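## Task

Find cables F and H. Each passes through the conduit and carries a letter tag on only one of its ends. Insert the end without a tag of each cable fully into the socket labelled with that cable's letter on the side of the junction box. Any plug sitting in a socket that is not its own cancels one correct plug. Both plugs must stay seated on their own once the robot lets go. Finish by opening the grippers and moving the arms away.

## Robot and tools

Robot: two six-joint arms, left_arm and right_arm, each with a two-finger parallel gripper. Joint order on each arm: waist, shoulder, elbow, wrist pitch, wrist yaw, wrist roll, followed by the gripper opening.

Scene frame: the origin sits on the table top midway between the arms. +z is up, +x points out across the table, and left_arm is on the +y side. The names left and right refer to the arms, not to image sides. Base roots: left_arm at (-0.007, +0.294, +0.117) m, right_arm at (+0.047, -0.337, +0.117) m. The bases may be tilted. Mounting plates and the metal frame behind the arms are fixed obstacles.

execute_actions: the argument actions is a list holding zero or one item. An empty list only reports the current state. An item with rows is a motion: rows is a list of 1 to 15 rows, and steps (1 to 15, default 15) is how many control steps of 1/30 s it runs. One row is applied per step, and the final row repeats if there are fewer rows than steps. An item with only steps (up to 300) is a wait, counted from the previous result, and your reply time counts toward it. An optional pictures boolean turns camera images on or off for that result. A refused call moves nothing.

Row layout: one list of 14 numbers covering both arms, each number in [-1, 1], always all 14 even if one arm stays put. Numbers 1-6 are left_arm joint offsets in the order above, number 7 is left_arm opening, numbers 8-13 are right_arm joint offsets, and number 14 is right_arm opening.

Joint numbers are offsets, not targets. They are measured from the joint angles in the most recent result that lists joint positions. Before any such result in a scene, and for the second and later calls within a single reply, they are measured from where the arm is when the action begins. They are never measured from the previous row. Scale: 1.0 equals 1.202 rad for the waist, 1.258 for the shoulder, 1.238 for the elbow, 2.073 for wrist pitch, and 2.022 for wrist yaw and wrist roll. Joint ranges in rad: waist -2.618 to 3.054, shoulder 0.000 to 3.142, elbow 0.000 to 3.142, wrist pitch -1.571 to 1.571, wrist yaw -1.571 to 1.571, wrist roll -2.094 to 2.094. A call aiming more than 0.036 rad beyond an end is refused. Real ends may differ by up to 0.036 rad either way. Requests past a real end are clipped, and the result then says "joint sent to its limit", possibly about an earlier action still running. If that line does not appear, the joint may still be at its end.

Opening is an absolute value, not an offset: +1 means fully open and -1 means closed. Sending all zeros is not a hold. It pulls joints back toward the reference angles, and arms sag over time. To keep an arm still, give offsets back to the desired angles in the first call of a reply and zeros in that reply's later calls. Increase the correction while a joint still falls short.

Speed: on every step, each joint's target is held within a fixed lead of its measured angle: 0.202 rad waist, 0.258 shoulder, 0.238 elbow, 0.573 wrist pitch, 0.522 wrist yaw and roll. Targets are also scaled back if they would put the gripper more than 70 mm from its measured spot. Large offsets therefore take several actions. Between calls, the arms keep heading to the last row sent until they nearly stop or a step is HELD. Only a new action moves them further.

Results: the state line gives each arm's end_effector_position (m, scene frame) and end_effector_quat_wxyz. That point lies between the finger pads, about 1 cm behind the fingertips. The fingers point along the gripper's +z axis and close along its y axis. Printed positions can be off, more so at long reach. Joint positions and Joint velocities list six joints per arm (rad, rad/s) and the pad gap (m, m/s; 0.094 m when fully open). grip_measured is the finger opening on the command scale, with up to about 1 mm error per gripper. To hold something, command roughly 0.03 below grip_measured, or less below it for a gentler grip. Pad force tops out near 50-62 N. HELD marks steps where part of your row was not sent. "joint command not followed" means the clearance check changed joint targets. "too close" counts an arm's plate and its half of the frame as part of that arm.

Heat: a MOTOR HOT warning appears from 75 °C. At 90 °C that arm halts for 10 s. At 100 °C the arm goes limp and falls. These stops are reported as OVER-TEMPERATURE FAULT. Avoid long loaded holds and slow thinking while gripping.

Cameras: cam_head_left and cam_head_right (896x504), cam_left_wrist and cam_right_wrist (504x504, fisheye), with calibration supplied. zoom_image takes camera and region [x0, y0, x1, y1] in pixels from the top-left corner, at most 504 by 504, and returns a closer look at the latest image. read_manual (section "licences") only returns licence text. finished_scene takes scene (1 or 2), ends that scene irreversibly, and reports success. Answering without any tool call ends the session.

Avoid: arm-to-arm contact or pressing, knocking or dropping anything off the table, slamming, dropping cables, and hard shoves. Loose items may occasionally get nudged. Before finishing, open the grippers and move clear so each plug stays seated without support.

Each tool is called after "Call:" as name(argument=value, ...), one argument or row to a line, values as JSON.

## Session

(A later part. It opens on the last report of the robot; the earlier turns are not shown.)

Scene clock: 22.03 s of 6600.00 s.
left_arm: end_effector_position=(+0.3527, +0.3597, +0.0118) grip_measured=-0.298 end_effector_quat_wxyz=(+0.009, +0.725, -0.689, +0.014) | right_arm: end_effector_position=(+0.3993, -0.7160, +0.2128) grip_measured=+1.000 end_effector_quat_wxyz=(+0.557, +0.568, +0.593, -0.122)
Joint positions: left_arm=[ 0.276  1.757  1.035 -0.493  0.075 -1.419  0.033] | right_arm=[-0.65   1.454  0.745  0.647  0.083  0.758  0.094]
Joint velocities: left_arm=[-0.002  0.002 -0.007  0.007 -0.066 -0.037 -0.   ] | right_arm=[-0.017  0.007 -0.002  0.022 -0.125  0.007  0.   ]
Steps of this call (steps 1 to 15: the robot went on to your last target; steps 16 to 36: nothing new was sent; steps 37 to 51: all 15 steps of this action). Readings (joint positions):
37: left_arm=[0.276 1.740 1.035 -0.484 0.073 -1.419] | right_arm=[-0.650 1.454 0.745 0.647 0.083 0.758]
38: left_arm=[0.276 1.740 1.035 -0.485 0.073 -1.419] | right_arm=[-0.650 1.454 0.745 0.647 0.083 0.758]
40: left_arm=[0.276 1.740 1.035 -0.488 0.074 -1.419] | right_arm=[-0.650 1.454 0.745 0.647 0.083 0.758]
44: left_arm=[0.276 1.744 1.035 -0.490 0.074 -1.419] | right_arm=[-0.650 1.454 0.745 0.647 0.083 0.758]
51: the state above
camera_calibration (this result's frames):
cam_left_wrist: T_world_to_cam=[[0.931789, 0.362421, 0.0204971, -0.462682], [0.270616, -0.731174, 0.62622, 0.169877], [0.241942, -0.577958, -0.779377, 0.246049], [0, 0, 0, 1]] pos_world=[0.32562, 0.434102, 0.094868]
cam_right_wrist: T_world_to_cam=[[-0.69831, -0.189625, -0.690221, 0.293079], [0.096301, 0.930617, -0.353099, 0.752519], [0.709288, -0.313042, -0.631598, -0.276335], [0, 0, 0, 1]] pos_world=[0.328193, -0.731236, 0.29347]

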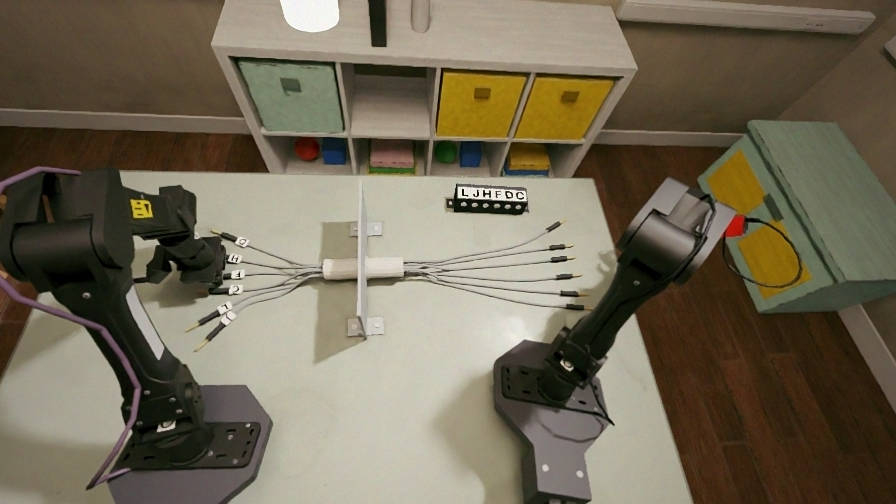

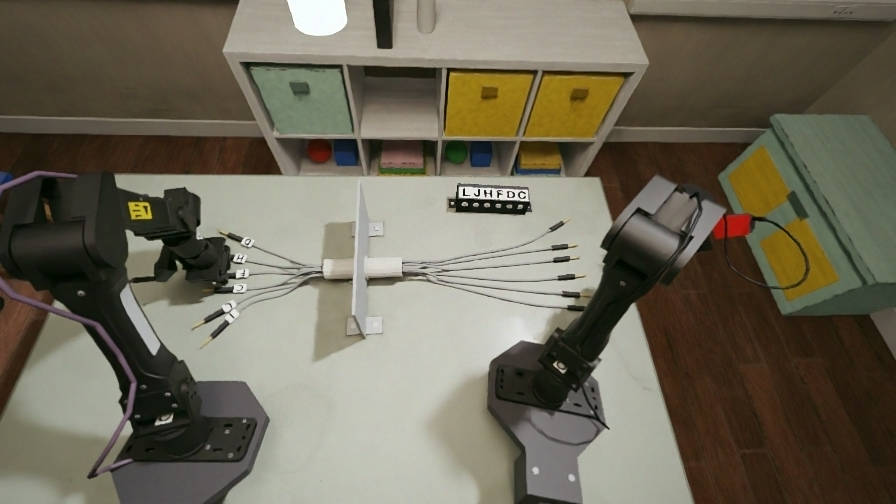

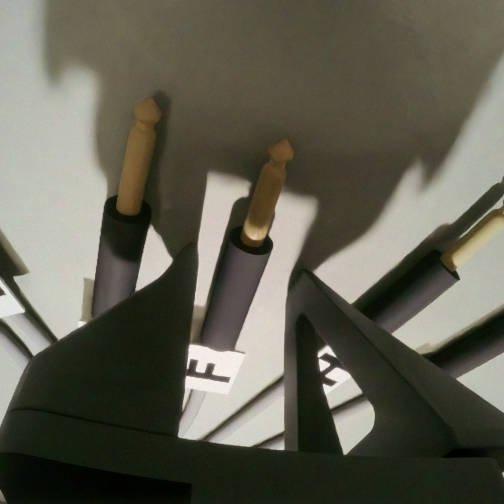

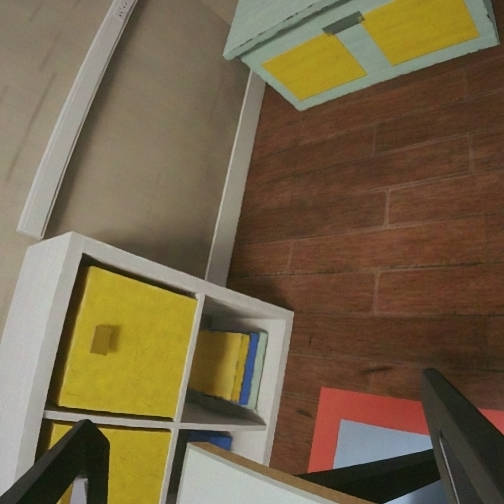

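Call:
execute_actions(
  actions=[
    {"rows":[[0,0.008,0,-0.01,0,0,-0.85,0,0,0,0,0,0,1]],"steps":15},
  ],
)

Scene clock: 23.23 s of 6600.00 s.
left_arm: end_effector_position=(+0.3524, +0.3596, +0.0118) grip_measured=-0.763 end_effector_quat_wxyz=(+0.009, +0.725, -0.689, +0.014) | right_arm: end_effector_position=(+0.3993, -0.7160, +0.2128) grip_measured=+1.000 end_effector_quat_wxyz=(+0.557, +0.568, +0.593, -0.122)
Joint positions: left_arm=[ 0.276  1.757  1.035 -0.494  0.075 -1.419  0.011] | right_arm=[-0.65   1.454  0.745  0.647  0.083  0.758  0.094]
Joint velocities: left_arm=[-0.012 -0.017  0.007 -0.051  0.081  0.037  0.   ] | right_arm=[-0.007 -0.002 -0.007 -0.022 -0.081 -0.051  0.   ]
Steps of this call (steps 1 to 15: the robot went on to your last target; steps 16 to 21: nothing new was sent; steps 22 to 36: all 15 steps of this action). Readings (joint positions):
22: left_arm=[0.276 1.757 1.035 -0.493 0.075 -1.419] | right_arm=[-0.650 1.454 0.745 0.647 0.083 0.758]
23: left_arm=[0.276 1.757 1.035 -0.494 0.075 -1.419] | right_arm=[-0.650 1.454 0.745 0.647 0.083 0.758]
25: left_arm=[0.276 1.757 1.035 -0.494 0.075 -1.419] | right_arm=[-0.650 1.454 0.745 0.647 0.083 0.758]
29: left_arm=[0.276 1.757 1.035 -0.494 0.075 -1.419] | right_arm=[-0.650 1.454 0.745 0.647 0.083 0.758]
36: the state above
camera_calibration (this result's frames):
cam_left_wrist: T_world_to_cam=[[0.931796, 0.362486, 0.0189943, -0.462316], [0.271597, -0.730964, 0.62604, 0.169503], [0.240815, -0.578182, -0.77956, 0.246575], [0, 0, 0, 1]] pos_world=[0.325369, 0.434049, 0.0948854]
cam_right_wrist: T_world_to_cam=[[-0.69831, -0.189625, -0.690221, 0.293079], [0.096301, 0.930617, -0.353099, 0.752519], [0.709288, -0.313042, -0.631598, -0.276335], [0, 0, 0, 1]] pos_world=[0.328193, -0.731236, 0.29347]

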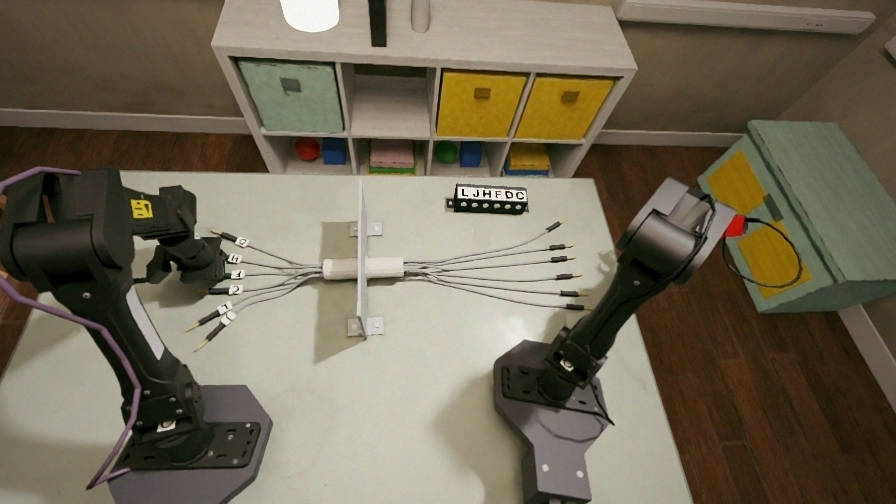

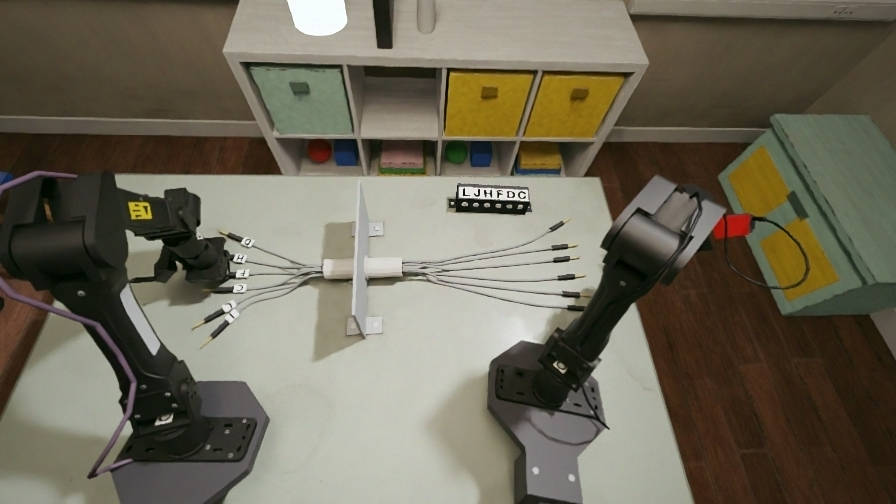

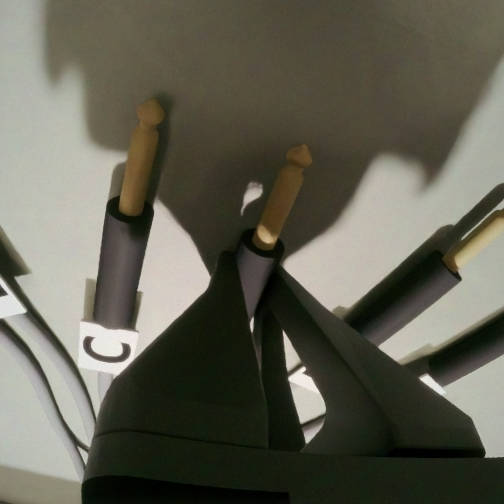

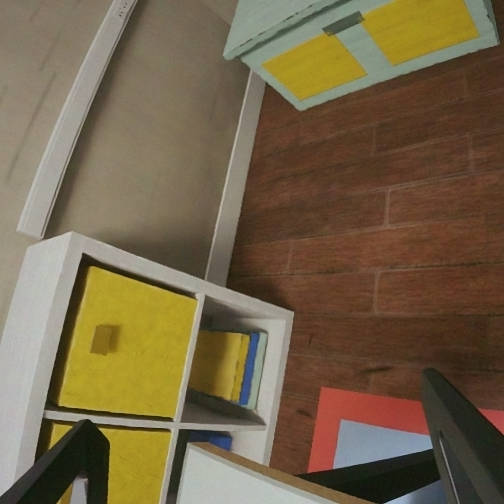

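Call:
execute_actions(
  actions=[
    {"rows":[[0.015,0,0,0,0,0,-0.8,0,0,0,0,0,0,1],[0.03,0,0,0,0,0,-0.8,0,0,0,0,0,0,1],[0.045,0,0,0,0,0,-0.8,0,0,0,0,0,0,1],[0.06,0,0,0,0,0,-0.8,0,0,0,0,0,0,1],[0.075,0,0,0,0,0,-0.8,0,0,0,0,0,0,1],[0.09,0,0,0,0,0,-0.8,0,0,0,0,0,0,1],[0.105,0,0,0,0,0,-0.8,0,0,0,0,0,0,1],[0.12,0,0,0,0,0,-0.8,0,0,0,0,0,0,1],[0.135,0,0,0,0,0,-0.8,0,0,0,0,0,0,1]],"steps":15},
  ],
)

Call:
zoom_image(
  camera="cam_head_left",
  region=[390, 170, 620, 330],
)

Scene clock: 26.77 s of 6600.00 s.
left_arm: end_effector_position=(+0.3381, +0.4166, +0.0153) grip_measured=-0.763 end_effector_quat_wxyz=(-0.007, +0.775, -0.632, -0.001) | right_arm: end_effector_position=(+0.3993, -0.7160, +0.2128) grip_measured=+1.000 end_effector_quat_wxyz=(+0.557, +0.568, +0.593, -0.122)
Joint positions: left_arm=[ 0.437  1.757  1.035 -0.494  0.087 -1.419  0.011] | right_arm=[-0.65   1.454  0.745  0.647  0.083  0.758  0.094]
Joint velocities: left_arm=[-0.027 -0.002 -0.007  0.007  0.081  0.037 -0.   ] | right_arm=[-0.017 -0.012 -0.012  0.007 -0.051  0.022  0.   ]
Steps of this call (steps 1 to 15: the robot went on to your last target; steps 16 to 90: nothing new was sent; then 0.03 s passed at rest; steps 91 to 105: all 15 steps of this action). Readings (joint positions):
91: left_arm=[0.277 1.757 1.035 -0.494 0.075 -1.419] | right_arm=[-0.650 1.454 0.745 0.647 0.083 0.758]
92: left_arm=[0.279 1.757 1.035 -0.494 0.076 -1.419] | right_arm=[-0.650 1.454 0.745 0.647 0.083 0.758]
94: left_arm=[0.295 1.757 1.035 -0.494 0.083 -1.419] | right_arm=[-0.650 1.454 0.745 0.647 0.083 0.758]
98: left_arm=[0.368 1.757 1.035 -0.494 0.088 -1.419] | right_arm=[-0.650 1.454 0.745 0.647 0.083 0.758]
105: the state above
camera_calibration (this result's frames):
cam_left_wrist: T_world_to_cam=[[0.866699, 0.497498, 0.0364596, -0.504304], [0.381731, -0.708518, 0.593535, 0.166741], [0.321115, -0.500499, -0.803982, 0.22654], [0, 0, 0, 1]] pos_world=[0.300684, 0.482412, 0.101554]
cam_right_wrist: T_world_to_cam=[[-0.69831, -0.189625, -0.690221, 0.293079], [0.096301, 0.930617, -0.353099, 0.752519], [0.709288, -0.313042, -0.631598, -0.276335], [0, 0, 0, 1]] pos_world=[0.328193, -0.731236, 0.29347]

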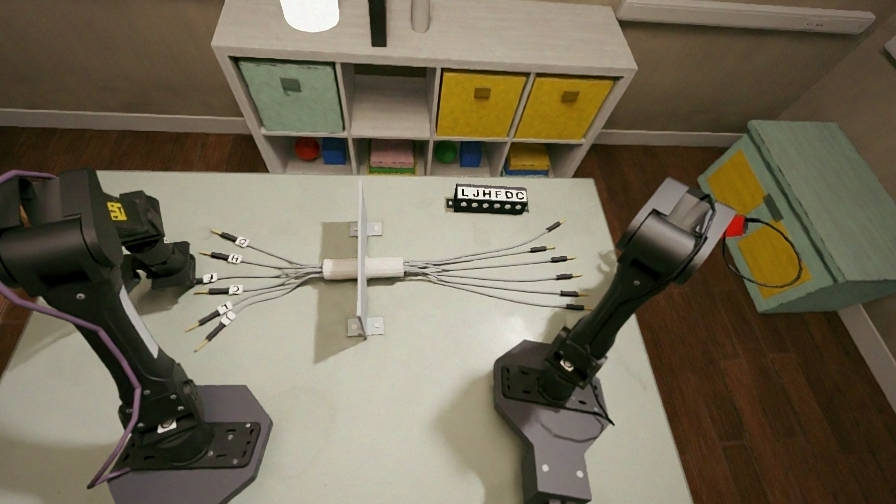

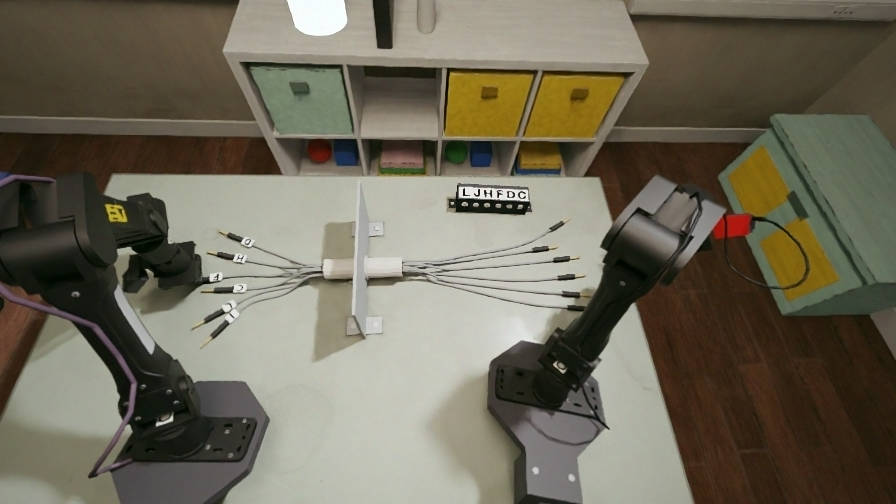

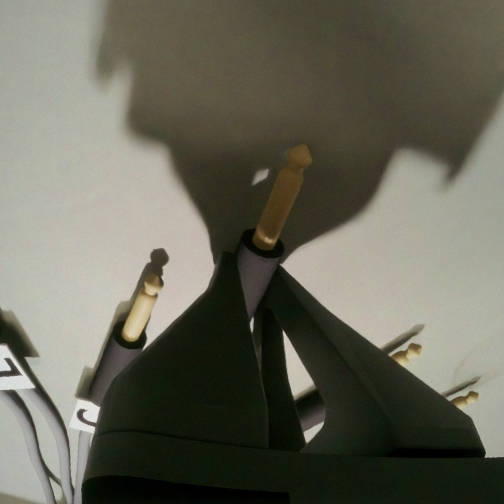

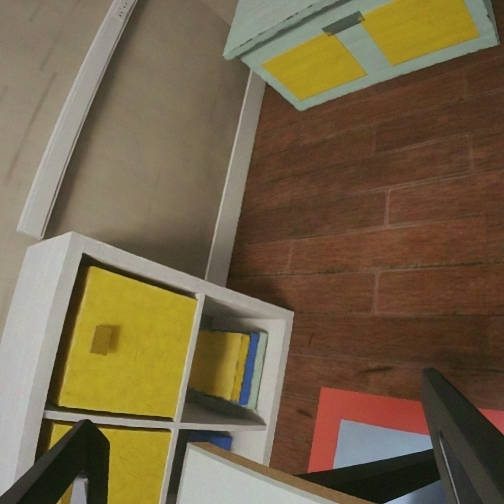

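Region (390, 170, 620, 330) of cam_head_left's 896x504 image, scaled by 2.191, with more detail than that image has; it fills the top 351 rows of this view, and the rest is white.

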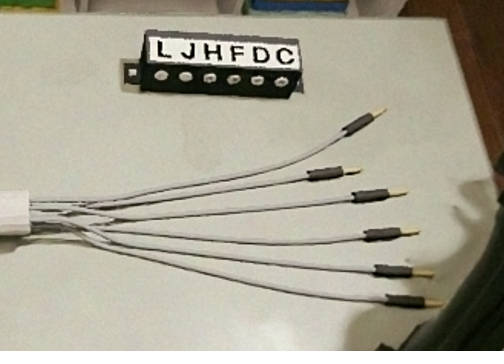

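Call:
execute_actions(
  actions=[
    {"rows":[[0,0,0,0,0,0,-0.3,0,0,0,0,0,0,1],[0,0,0,0,0,0,-0.3,0,0,0,0,0,0,1],[0,0,0,0,0,0,-0.3,0,0,0,0,0,0,1],[0,0,0,0,0,0,-0.3,0,0,0,0,0,0,1],[0,0,0,0,0,0,-0.3,0,0,0,0,0,0,1],[0,-0.05,0.05,-0.05,0,0,-0.3,0,0,0,0,0,0,1],[0,-0.05,0.12,-0.1,0,0,-0.3,0,0,0,0,0,0,1],[-0.05,-0.02,0.2,-0.125,0,0.05,-0.3,0,0,0,0,0,0,1],[-0.1,0.03,0.27,-0.125,-0.02,0.1,-0.3,0,0,0,0,0,0,1],[-0.156,0.055,0.275,-0.125,-0.028,0.163,-0.3,0,0,0,0,0,0,1]],"steps":15},
  ],
  pictures=false,
)

Call:
execute_actions(
  actions=[
    {"steps":12},
  ],
)

Scene clock: 29.50 s of 6600.00 s.
left_arm: end_effector_position=(+0.4403, +0.3604, +0.0649) grip_measured=-0.302 end_effector_quat_wxyz=(+0.046, -0.617, +0.784, -0.041) | right_arm: end_effector_position=(+0.3993, -0.7160, +0.2128) grip_measured=+1.000 end_effector_quat_wxyz=(+0.557, +0.568, +0.593, -0.122)
Joint positions: left_arm=[ 0.235  1.8    1.375 -0.67   0.055 -1.174  0.033] | right_arm=[-0.65   1.454  0.745  0.647  0.083  0.758  0.094]
Joint velocities: left_arm=[-0.408 -0.002  0.012 -0.081  0.051  0.462 -0.   ] | right_arm=[-0.007 -0.002  0.007 -0.066 -0.066 -0.007  0.   ]
Steps of this call (steps 1 to 15: the robot went on to your last target; steps 16 to 67: nothing new was sent; steps 68 to 82: all 15 steps of this action). Readings (joint positions):
68: left_arm=[0.437 1.757 1.035 -0.494 0.087 -1.419] | right_arm=[-0.650 1.454 0.745 0.647 0.083 0.758]
69: left_arm=[0.437 1.757 1.035 -0.494 0.088 -1.419] | right_arm=[-0.650 1.454 0.745 0.647 0.083 0.758]
71: left_arm=[0.437 1.757 1.035 -0.494 0.088 -1.419] | right_arm=[-0.650 1.454 0.745 0.647 0.083 0.758]
75: left_arm=[0.433 1.755 1.107 -0.605 0.087 -1.407] | right_arm=[-0.650 1.454 0.745 0.647 0.083 0.758]
82: the state above

Scene clock: 29.90 s of 6600.00 s.
left_arm: end_effector_position=(+0.4215, +0.3616, +0.0544) grip_measured=-0.302 end_effector_quat_wxyz=(+0.013, -0.594, +0.804, -0.016) | right_arm: end_effector_position=(+0.3993, -0.7160, +0.2128) grip_measured=+1.000 end_effector_quat_wxyz=(+0.557, +0.568, +0.593, -0.122)
Joint positions: left_arm=[ 0.24   1.824  1.375 -0.729  0.047 -1.105  0.033] | right_arm=[-0.65   1.454  0.745  0.647  0.083  0.758  0.094]
Joint velocities: left_arm=[-0.007 -0.002 -0.002 -0.095 -0.007 -0.066  0.   ] | right_arm=[-0.012 -0.017 -0.007 -0.11  -0.022 -0.022  0.   ]
Steps of this call (steps 1 to 12: the robot went on to your last target). Readings (joint positions):
1: left_arm=[0.226 1.802 1.375 -0.678 0.056 -1.159] | right_arm=[-0.650 1.454 0.745 0.647 0.083 0.758]
2: left_arm=[0.224 1.806 1.375 -0.689 0.056 -1.147] | right_arm=[-0.650 1.454 0.745 0.647 0.083 0.758]
4: left_arm=[0.231 1.816 1.375 -0.705 0.053 -1.130] | right_arm=[-0.650 1.454 0.745 0.647 0.083 0.758]
8: left_arm=[0.240 1.824 1.375 -0.724 0.048 -1.113] | right_arm=[-0.650 1.454 0.745 0.647 0.083 0.758]
12: the state above
camera_calibration (this result's frames):
cam_left_wrist: T_world_to_cam=[[0.997672, 0.0224884, 0.0643865, -0.435624], [-0.0213872, -0.793288, 0.60847, 0.272493], [0.0647606, -0.608431, -0.79096, 0.350055], [0, 0, 0, 1]] pos_world=[0.417767, 0.438946, 0.139124]
cam_right_wrist: T_world_to_cam=[[-0.69831, -0.189625, -0.690221, 0.293079], [0.096301, 0.930617, -0.353099, 0.752519], [0.709288, -0.313042, -0.631598, -0.276335], [0, 0, 0, 1]] pos_world=[0.328193, -0.731236, 0.29347]

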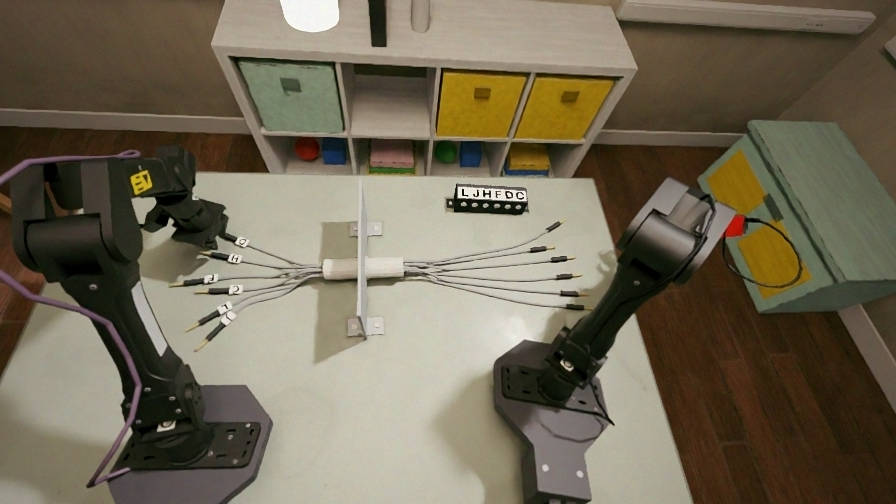

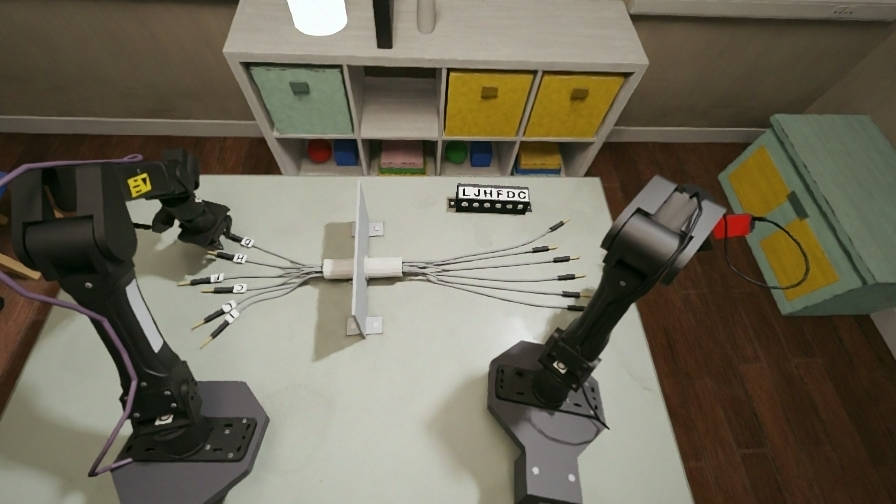

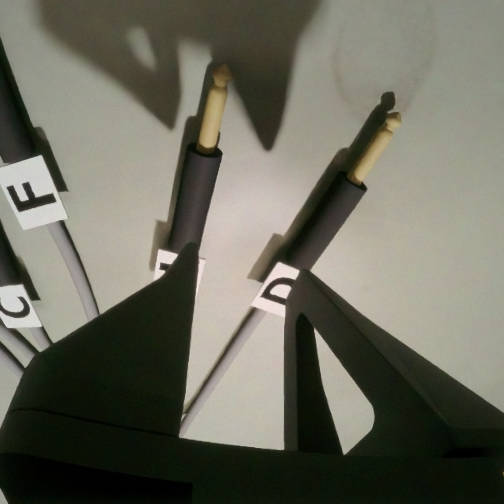

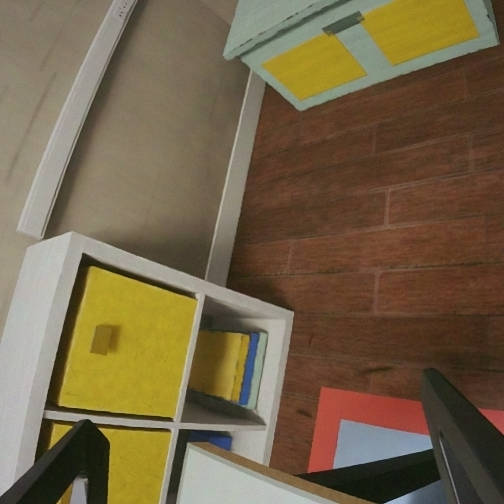

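Call:
execute_actions(
  actions=[
    {"rows":[[0,0.022,-0.075,0.062,0,0.075,-0.3,0,0,0,0,0,0,1]],"steps":15},
  ],
)

Scene clock: 32.23 s of 6600.00 s.
left_arm: end_effector_position=(+0.4066, +0.3597, +0.0237) grip_measured=-0.302 end_effector_quat_wxyz=(+0.006, -0.539, +0.842, -0.013) | right_arm: end_effector_position=(+0.3993, -0.7160, +0.2128) grip_measured=+1.000 end_effector_quat_wxyz=(+0.557, +0.568, +0.593, -0.122)
Joint positions: left_arm=[ 0.24   1.859  1.286 -0.622  0.048 -0.969  0.033] | right_arm=[-0.65   1.454  0.745  0.647  0.083  0.758  0.094]
Joint velocities: left_arm=[ 0.007 -0.007 -0.007  0.081 -0.007 -0.007 -0.001] | right_arm=[-0.017 -0.002 -0.002 -0.007  0.066 -0.007  0.   ]
Steps of this call (steps 1 to 30: the robot went on to your last target; steps 31 to 55: nothing new was sent; steps 56 to 70: all 15 steps of this action). Readings (joint positions):
56: left_arm=[0.240 1.824 1.363 -0.712 0.046 -1.082] | right_arm=[-0.650 1.454 0.745 0.647 0.083 0.758]
57: left_arm=[0.240 1.824 1.344 -0.683 0.047 -1.058] | right_arm=[-0.650 1.454 0.745 0.647 0.083 0.758]
59: left_arm=[0.240 1.834 1.311 -0.655 0.047 -1.024] | right_arm=[-0.650 1.454 0.745 0.647 0.083 0.758]
63: left_arm=[0.240 1.858 1.286 -0.644 0.048 -0.989] | right_arm=[-0.650 1.454 0.745 0.647 0.083 0.758]
70: the state above
camera_calibration (this result's frames):
cam_left_wrist: T_world_to_cam=[[0.99239, -0.1127, 0.0496036, -0.36755], [-0.119468, -0.783713, 0.609526, 0.325742], [-0.0298184, -0.610813, -0.791213, 0.364861], [0, 0, 0, 1]] pos_world=[0.414548, 0.436728, 0.108367]
cam_right_wrist: T_world_to_cam=[[-0.69831, -0.189625, -0.690221, 0.293079], [0.096301, 0.930617, -0.353099, 0.752519], [0.709288, -0.313042, -0.631598, -0.276335], [0, 0, 0, 1]] pos_world=[0.328193, -0.731236, 0.29347]

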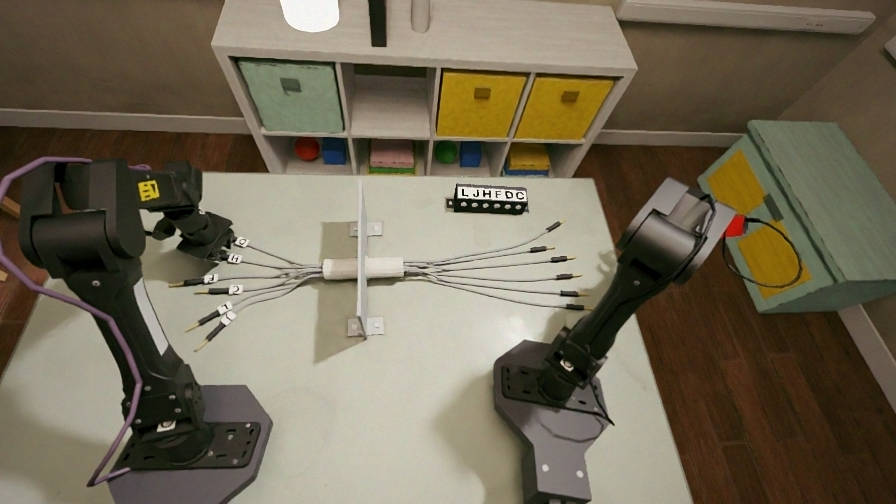

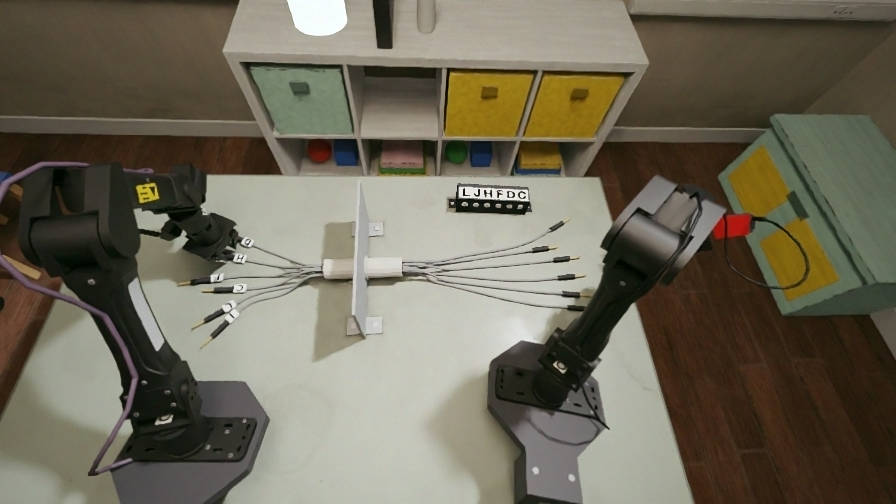

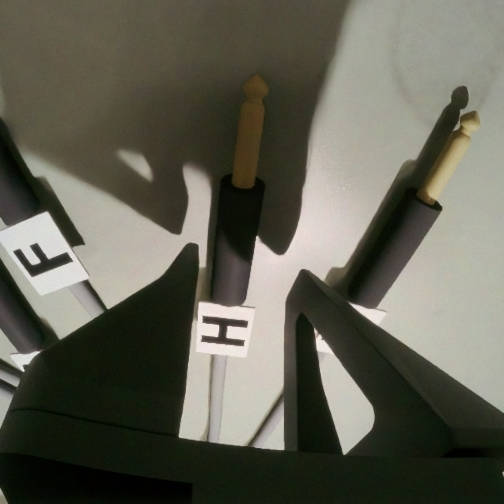

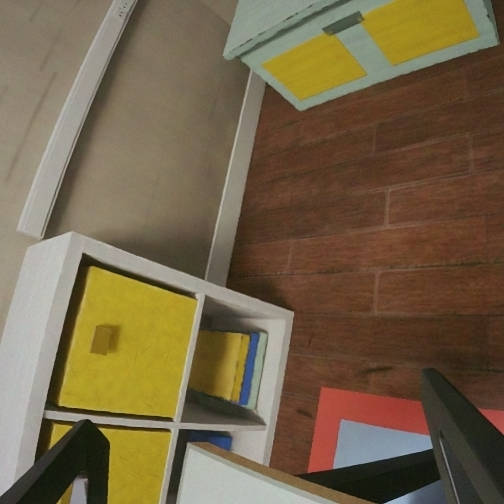

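Call:
execute_actions(
  actions=[
    {"rows":[[0.03,0,0,0.012,0,0,-0.3,0,0,0,0,0,0,1],[0.03,0,0,0.012,0,0,-0.3,0,0,0,0,0,0,1],[0.03,0,0,0.012,0,0,-0.3,0,0,0,0,0,0,1],[0.03,0.026,0,0.012,0,0,-0.3,0,0,0,0,0,0,1]],"steps":15},
  ],
)

Scene clock: 33.77 s of 6600.00 s.
left_arm: end_effector_position=(+0.4014, +0.3708, +0.0135) grip_measured=-0.302 end_effector_quat_wxyz=(-0.001, -0.548, +0.836, -0.006) | right_arm: end_effector_position=(+0.3993, -0.7160, +0.2128) grip_measured=+1.000 end_effector_quat_wxyz=(+0.557, +0.568, +0.593, -0.122)
Joint positions: left_arm=[ 0.269  1.889  1.286 -0.611  0.052 -0.964  0.033] | right_arm=[-0.65   1.454  0.745  0.647  0.083  0.758  0.094]
Joint velocities: left_arm=[-0.012 -0.002  0.002  0.066 -0.051  0.037 -0.   ] | right_arm=[-0.012 -0.012  0.022  0.022 -0.007 -0.037  0.   ]
Steps of this call (steps 1 to 15: the robot went on to your last target; steps 16 to 31: nothing new was sent; steps 32 to 46: all 15 steps of this action). Readings (joint positions):
32: left_arm=[0.242 1.859 1.286 -0.617 0.049 -0.964] | right_arm=[-0.650 1.454 0.745 0.647 0.083 0.758]
33: left_arm=[0.246 1.859 1.286 -0.616 0.051 -0.964] | right_arm=[-0.650 1.454 0.745 0.647 0.083 0.758]
35: left_arm=[0.257 1.860 1.286 -0.615 0.051 -0.964] | right_arm=[-0.650 1.454 0.745 0.647 0.083 0.758]
39: left_arm=[0.269 1.879 1.286 -0.612 0.051 -0.964] | right_arm=[-0.650 1.454 0.745 0.647 0.083 0.758]
46: the state above
camera_calibration (this result's frames):
cam_left_wrist: T_world_to_cam=[[0.995419, -0.0905136, 0.0307967, -0.369843], [-0.090496, -0.788036, 0.608941, 0.330072], [-0.0308485, -0.608938, -0.792617, 0.363152], [0, 0, 0, 1]] pos_world=[0.409221, 0.44777, 0.0982362]
cam_right_wrist: T_world_to_cam=[[-0.69831, -0.189625, -0.690221, 0.293079], [0.096301, 0.930617, -0.353099, 0.752519], [0.709288, -0.313042, -0.631598, -0.276335], [0, 0, 0, 1]] pos_world=[0.328193, -0.731236, 0.29347]

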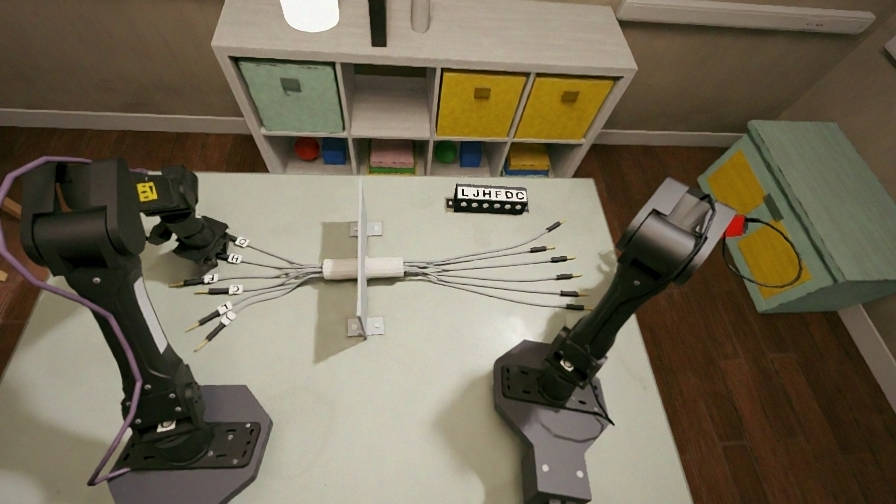

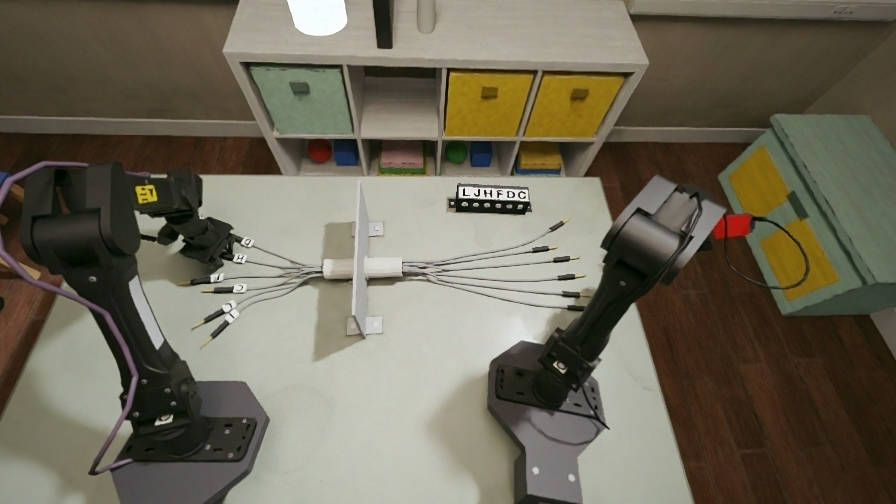

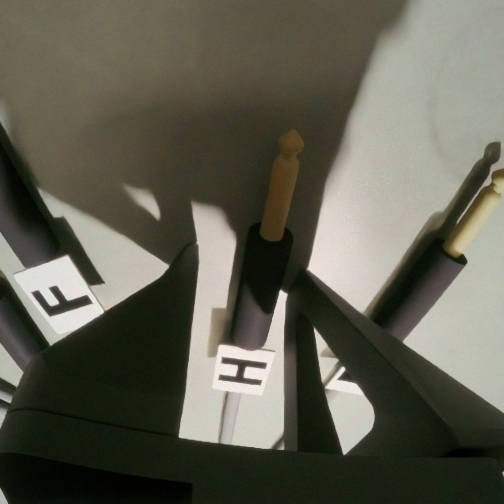

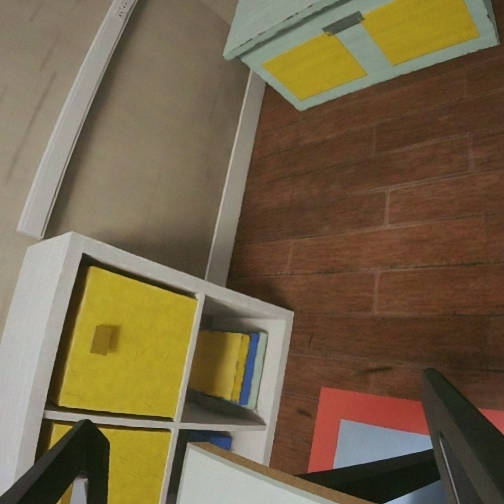

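Between the fingers; close, then pull.

Call:
execute_actions(
  actions=[
    {"rows":[[0,0.008,0,0,0,0,-0.8,0,0,0,0,0,0,1],[0,0.008,0,0,0,0,-0.8,0,0,0,0,0,0,1],[0,0.008,0,0,0,0,-0.8,0,0,0,0,0,0,1],[0,0.008,0,0,0,0,-0.8,0,0,0,0,0,0,1],[0,0.008,0,0,0,0,-0.8,0,0,0,0,0,0,1],[0,0.008,0,0,0,0,-0.8,0,0,0,0,0,0,1],[0,0.008,0,0,0,0,-0.8,0,0,0,0,0,0,1],[0,0.008,0,0,0,0,-0.8,0,0,0,0,0,0,1],[0.02,0,0,0,0,0,-0.8,0,0,0,0,0,0,1],[0.04,0,0,0,0,0,-0.8,0,0,0,0,0,0,1],[0.06,0,0,0,0,0,-0.8,0,0,0,0,0,0,1],[0.075,0,0,0,0,0,-0.8,0,0,0,0,0,0,1],[0.09,0,0,0,0,0,-0.8,0,0,0,0,0,0,1]],"steps":15},
  ],
  pictures=false,
)

Call:
execute_actions(
  actions=[
    {"steps":10},
  ],
)

Scene clock: 35.40 s of 6600.00 s.
left_arm: end_effector_position=(+0.3950, +0.4007, +0.0150) grip_measured=-0.765 end_effector_quat_wxyz=(+0.003, -0.579, +0.816, -0.002) | right_arm: end_effector_position=(+0.3993, -0.7160, +0.2128) grip_measured=+1.000 end_effector_quat_wxyz=(+0.557, +0.568, +0.593, -0.122)
Joint positions: left_arm=[ 0.348  1.889  1.286 -0.611  0.067 -0.964  0.011] | right_arm=[-0.65   1.454  0.745  0.647  0.083  0.758  0.094]
Joint velocities: left_arm=[ 0.505 -0.012 -0.012 -0.066  0.051  0.066  0.001] | right_arm=[-0.007 -0.002  0.012  0.051  0.095 -0.022  0.   ]
Steps of this call (steps 1 to 15: the robot went on to your last target; steps 16 to 34: nothing new was sent; steps 35 to 49: all 15 steps of this action). Readings (joint positions):
35: left_arm=[0.269 1.889 1.286 -0.611 0.052 -0.964] | right_arm=[-0.650 1.454 0.745 0.647 0.083 0.758]
36: left_arm=[0.269 1.889 1.286 -0.611 0.053 -0.964] | right_arm=[-0.650 1.454 0.745 0.647 0.083 0.758]
38: left_arm=[0.269 1.889 1.286 -0.611 0.054 -0.964] | right_arm=[-0.650 1.454 0.745 0.647 0.083 0.758]
42: left_arm=[0.269 1.889 1.286 -0.611 0.054 -0.964] | right_arm=[-0.650 1.454 0.745 0.647 0.083 0.758]
49: the state above

Scene clock: 35.73 s of 6600.00 s.
left_arm: end_effector_position=(+0.3912, +0.4148, +0.0158) grip_measured=-0.765 end_effector_quat_wxyz=(+0.007, -0.591, +0.807, +0.005) | right_arm: end_effector_position=(+0.3993, -0.7160, +0.2128) grip_measured=+1.000 end_effector_quat_wxyz=(+0.557, +0.568, +0.593, -0.122)
Joint positions: left_arm=[ 0.38   1.889  1.286 -0.611  0.063 -0.964  0.011] | right_arm=[-0.65   1.454  0.745  0.647  0.083  0.758  0.094]
Joint velocities: left_arm=[-0.002  0.007  0.002 -0.007  0.037  0.051 -0.   ] | right_arm=[ 0.002 -0.002  0.002 -0.081 -0.066 -0.022  0.   ]
Steps of this call (steps 1 to 10: the robot went on to your last target). Readings (joint positions):
1: left_arm=[0.363 1.889 1.286 -0.611 0.066 -0.964] | right_arm=[-0.650 1.454 0.745 0.647 0.083 0.758]
2: left_arm=[0.373 1.889 1.286 -0.611 0.065 -0.964] | right_arm=[-0.650 1.454 0.745 0.647 0.083 0.758]
4: left_arm=[0.381 1.889 1.286 -0.611 0.063 -0.964] | right_arm=[-0.650 1.454 0.745 0.647 0.083 0.758]
8: left_arm=[0.380 1.889 1.286 -0.611 0.063 -0.964] | right_arm=[-0.650 1.454 0.745 0.647 0.083 0.758]
10: the state above
camera_calibration (this result's frames):
cam_left_wrist: T_world_to_cam=[[0.999505, 0.0124783, 0.0288958, -0.400093], [-0.00685381, -0.80974, 0.586749, 0.33898], [0.0307197, -0.586656, -0.809253, 0.35844], [0, 0, 0, 1]] pos_world=[0.391207, 0.489759, 0.102734]
cam_right_wrist: T_world_to_cam=[[-0.69831, -0.189625, -0.690221, 0.293079], [0.096301, 0.930617, -0.353099, 0.752519], [0.709288, -0.313042, -0.631598, -0.276335], [0, 0, 0, 1]] pos_world=[0.328193, -0.731236, 0.29347]

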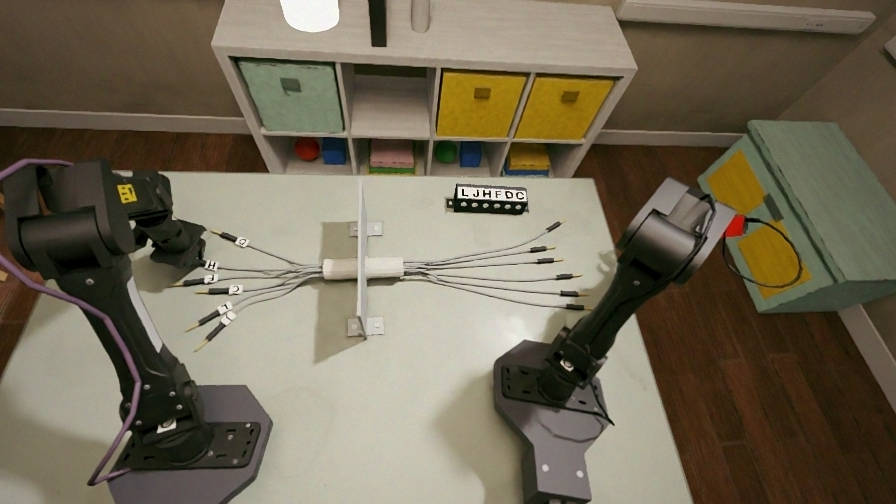

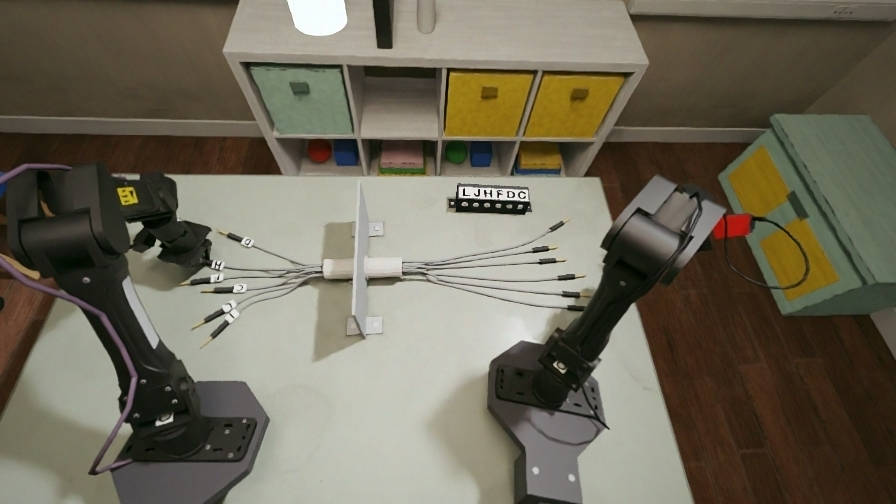

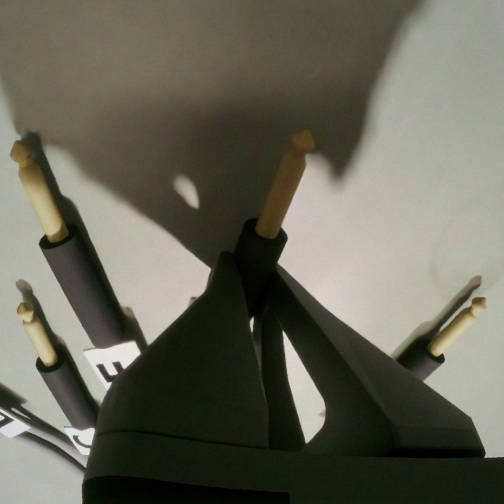

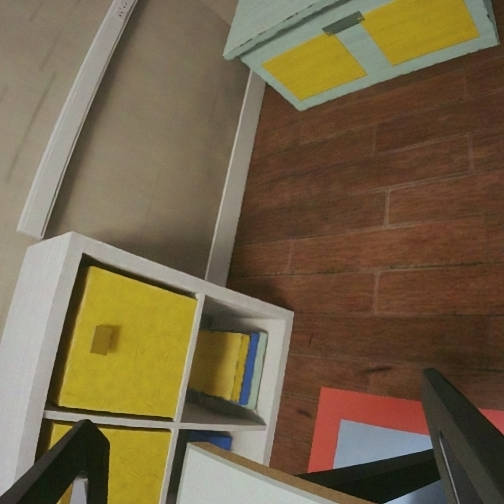

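Call:
execute_actions(
  actions=[
    {"rows":[[0,0,0,0,0,0,-0.3,0,0,0,0,0,0,1],[0,0,0,0,0,0,-0.3,0,0,0,0,0,0,1],[0,0,0,0,0,0,-0.3,0,0,0,0,0,0,1],[0,0,0,0,0,0,-0.3,0,0,0,0,0,0,1],[0,0,0,0,0,0,-0.3,0,0,0,0,0,0,1],[0,-0.06,0,0,0,0,-0.3,0,0,0,0,0,0,1],[0,-0.12,0,0,0,0,-0.3,0,0,0,0,0,0,1],[0.1,-0.2,0,0,0,0,-0.3,0,0,0,0,0,0,1],[0.3,-0.25,0,0,0,0,0,0,0,0,0,0,0,1],[0.6,-0.3,0,0,0,0,0.5,0,0,0,0,0,0,1]],"steps":15},
  ],
  pictures=false,
)

Call:
execute_actions(
  actions=[
    {"steps":20},
  ],
)

Call:
zoom_image(
  camera="cam_head_left",
  region=[480, 200, 620, 320],
)

Scene clock: 42.63 s of 6600.00 s.
left_arm: end_effector_position=(+0.3975, +0.5063, +0.1344) grip_measured=+0.497 end_effector_quat_wxyz=(-0.161, +0.653, -0.740, +0.001) | right_arm: end_effector_position=(+0.3993, -0.7160, +0.2128) grip_measured=+1.000 end_effector_quat_wxyz=(+0.557, +0.568, +0.593, -0.122)
Joint positions: left_arm=[ 0.611  1.596  1.276 -0.61   0.084 -0.964  0.07 ] | right_arm=[-0.65   1.454  0.745  0.647  0.083  0.758  0.094]
Joint velocities: left_arm=[ 1.35  -0.882 -0.007  0.022 -0.022 -0.051  0.   ] | right_arm=[ 0.007 -0.007 -0.002  0.037 -0.051 -0.007  0.   ]
Steps of this call (steps 1 to 30: the robot went on to your last target; steps 31 to 90: nothing new was sent; then 3.40 s passed at rest; steps 91 to 105: all 15 steps of this action). Readings (joint positions):
91: left_arm=[0.380 1.889 1.286 -0.611 0.063 -0.964] | right_arm=[-0.650 1.454 0.745 0.647 0.083 0.758]
92: left_arm=[0.380 1.889 1.286 -0.611 0.063 -0.964] | right_arm=[-0.650 1.454 0.745 0.647 0.083 0.758]
94: left_arm=[0.380 1.889 1.286 -0.611 0.064 -0.964] | right_arm=[-0.650 1.454 0.745 0.647 0.083 0.758]
98: left_arm=[0.386 1.848 1.279 -0.614 0.068 -0.964] | right_arm=[-0.650 1.454 0.745 0.647 0.083 0.758]
105: the state above

Scene clock: 43.30 s of 6600.00 s.
left_arm: end_effector_position=(+0.2700, +0.6585, +0.2103) grip_measured=+0.498 end_effector_quat_wxyz=(-0.247, +0.777, -0.568, -0.112) | right_arm: end_effector_position=(+0.3993, -0.7160, +0.2128) grip_measured=+1.000 end_effector_quat_wxyz=(+0.557, +0.568, +0.593, -0.122)
Joint positions: left_arm=[ 1.104  1.522  1.276 -0.598  0.067 -0.964  0.07 ] | right_arm=[-0.65   1.454  0.745  0.647  0.083  0.758  0.094]
Joint velocities: left_arm=[-0.002 -0.007  0.012  0.037  0.037  0.007  0.   ] | right_arm=[-0.002  0.012 -0.022  0.051  0.051 -0.022  0.   ]
Steps of this call (steps 1 to 20: the robot went on to your last target). Readings (joint positions):
1: left_arm=[0.663 1.569 1.276 -0.607 0.084 -0.964] | right_arm=[-0.650 1.454 0.745 0.647 0.083 0.758]
2: left_arm=[0.718 1.547 1.276 -0.604 0.084 -0.964] | right_arm=[-0.650 1.454 0.745 0.647 0.083 0.758]
4: left_arm=[0.837 1.525 1.276 -0.599 0.083 -0.964] | right_arm=[-0.650 1.454 0.745 0.647 0.083 0.758]
8: left_arm=[1.068 1.522 1.276 -0.597 0.072 -0.964] | right_arm=[-0.650 1.454 0.745 0.647 0.083 0.758]
20: the state above
camera_calibration (this result's frames):
cam_left_wrist: T_world_to_cam=[[0.784206, 0.467757, 0.407706, -0.608917], [0.409776, -0.8838, 0.225789, 0.433659], [0.465945, -0.00999726, -0.884757, 0.181152], [0, 0, 0, 1]] pos_world=[0.215407, 0.669905, 0.31062]
cam_right_wrist: T_world_to_cam=[[-0.69831, -0.189625, -0.690221, 0.293079], [0.096301, 0.930617, -0.353099, 0.752519], [0.709288, -0.313042, -0.631598, -0.276335], [0, 0, 0, 1]] pos_world=[0.328193, -0.731236, 0.29347]

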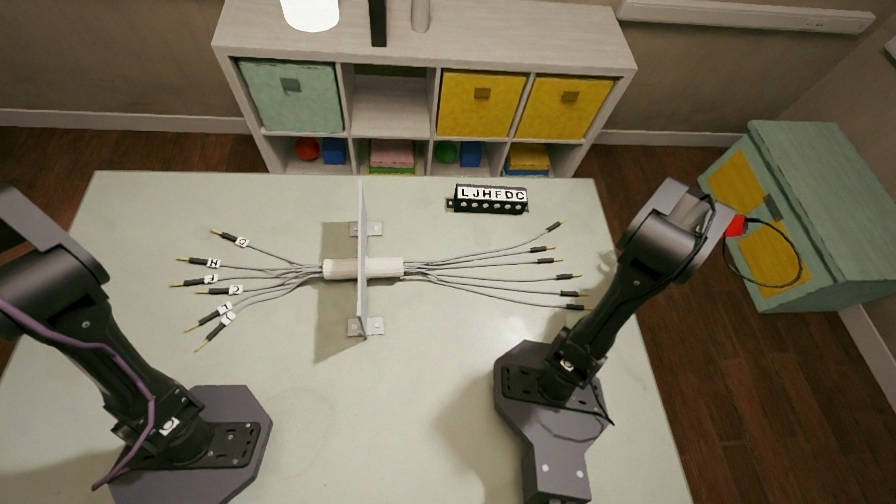

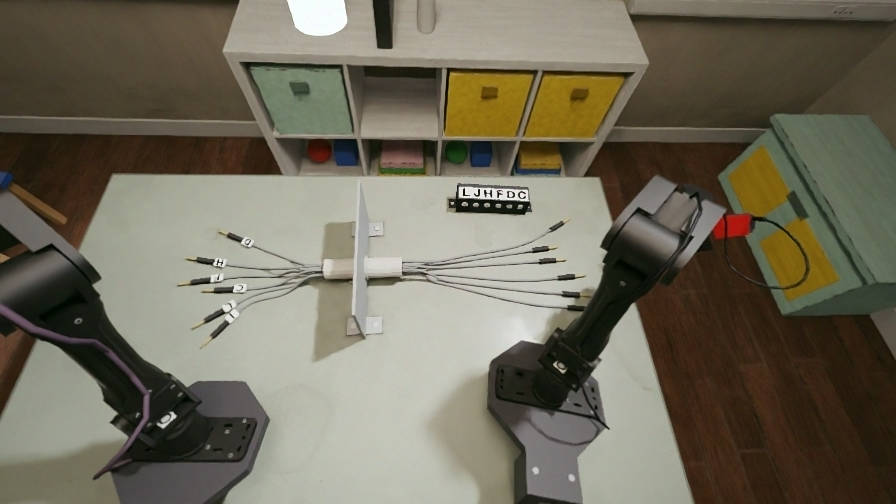

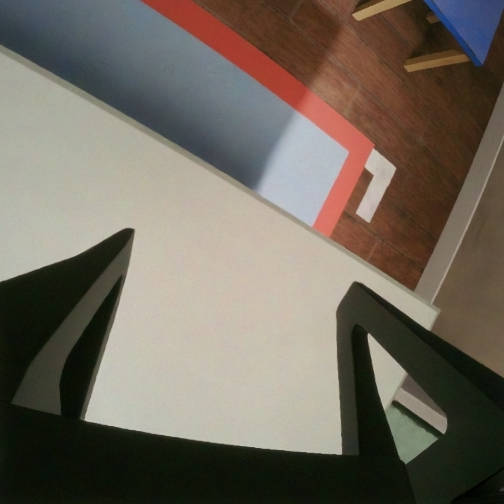

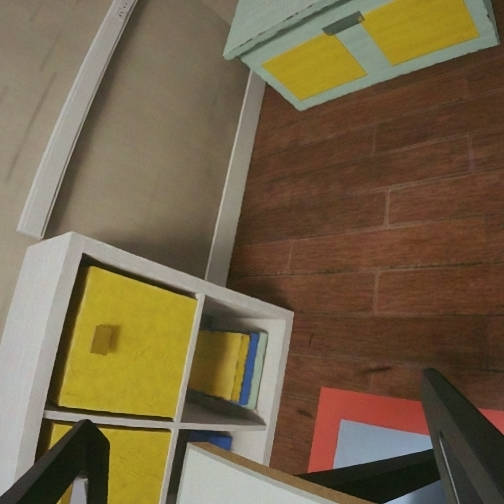

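Region (480, 200, 620, 320) of cam_head_left's 896x504 image, scaled by 3.600, with more detail than that image has; it fills the top 432 rows of this view, and the rest is white.

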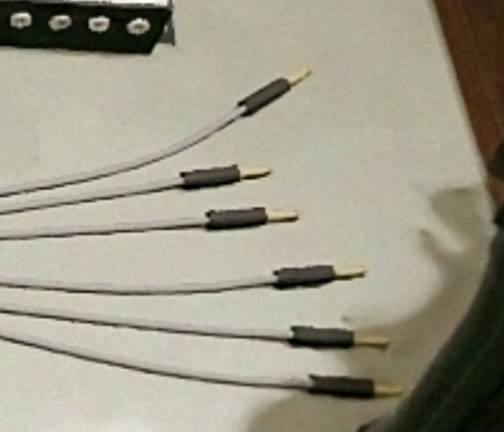

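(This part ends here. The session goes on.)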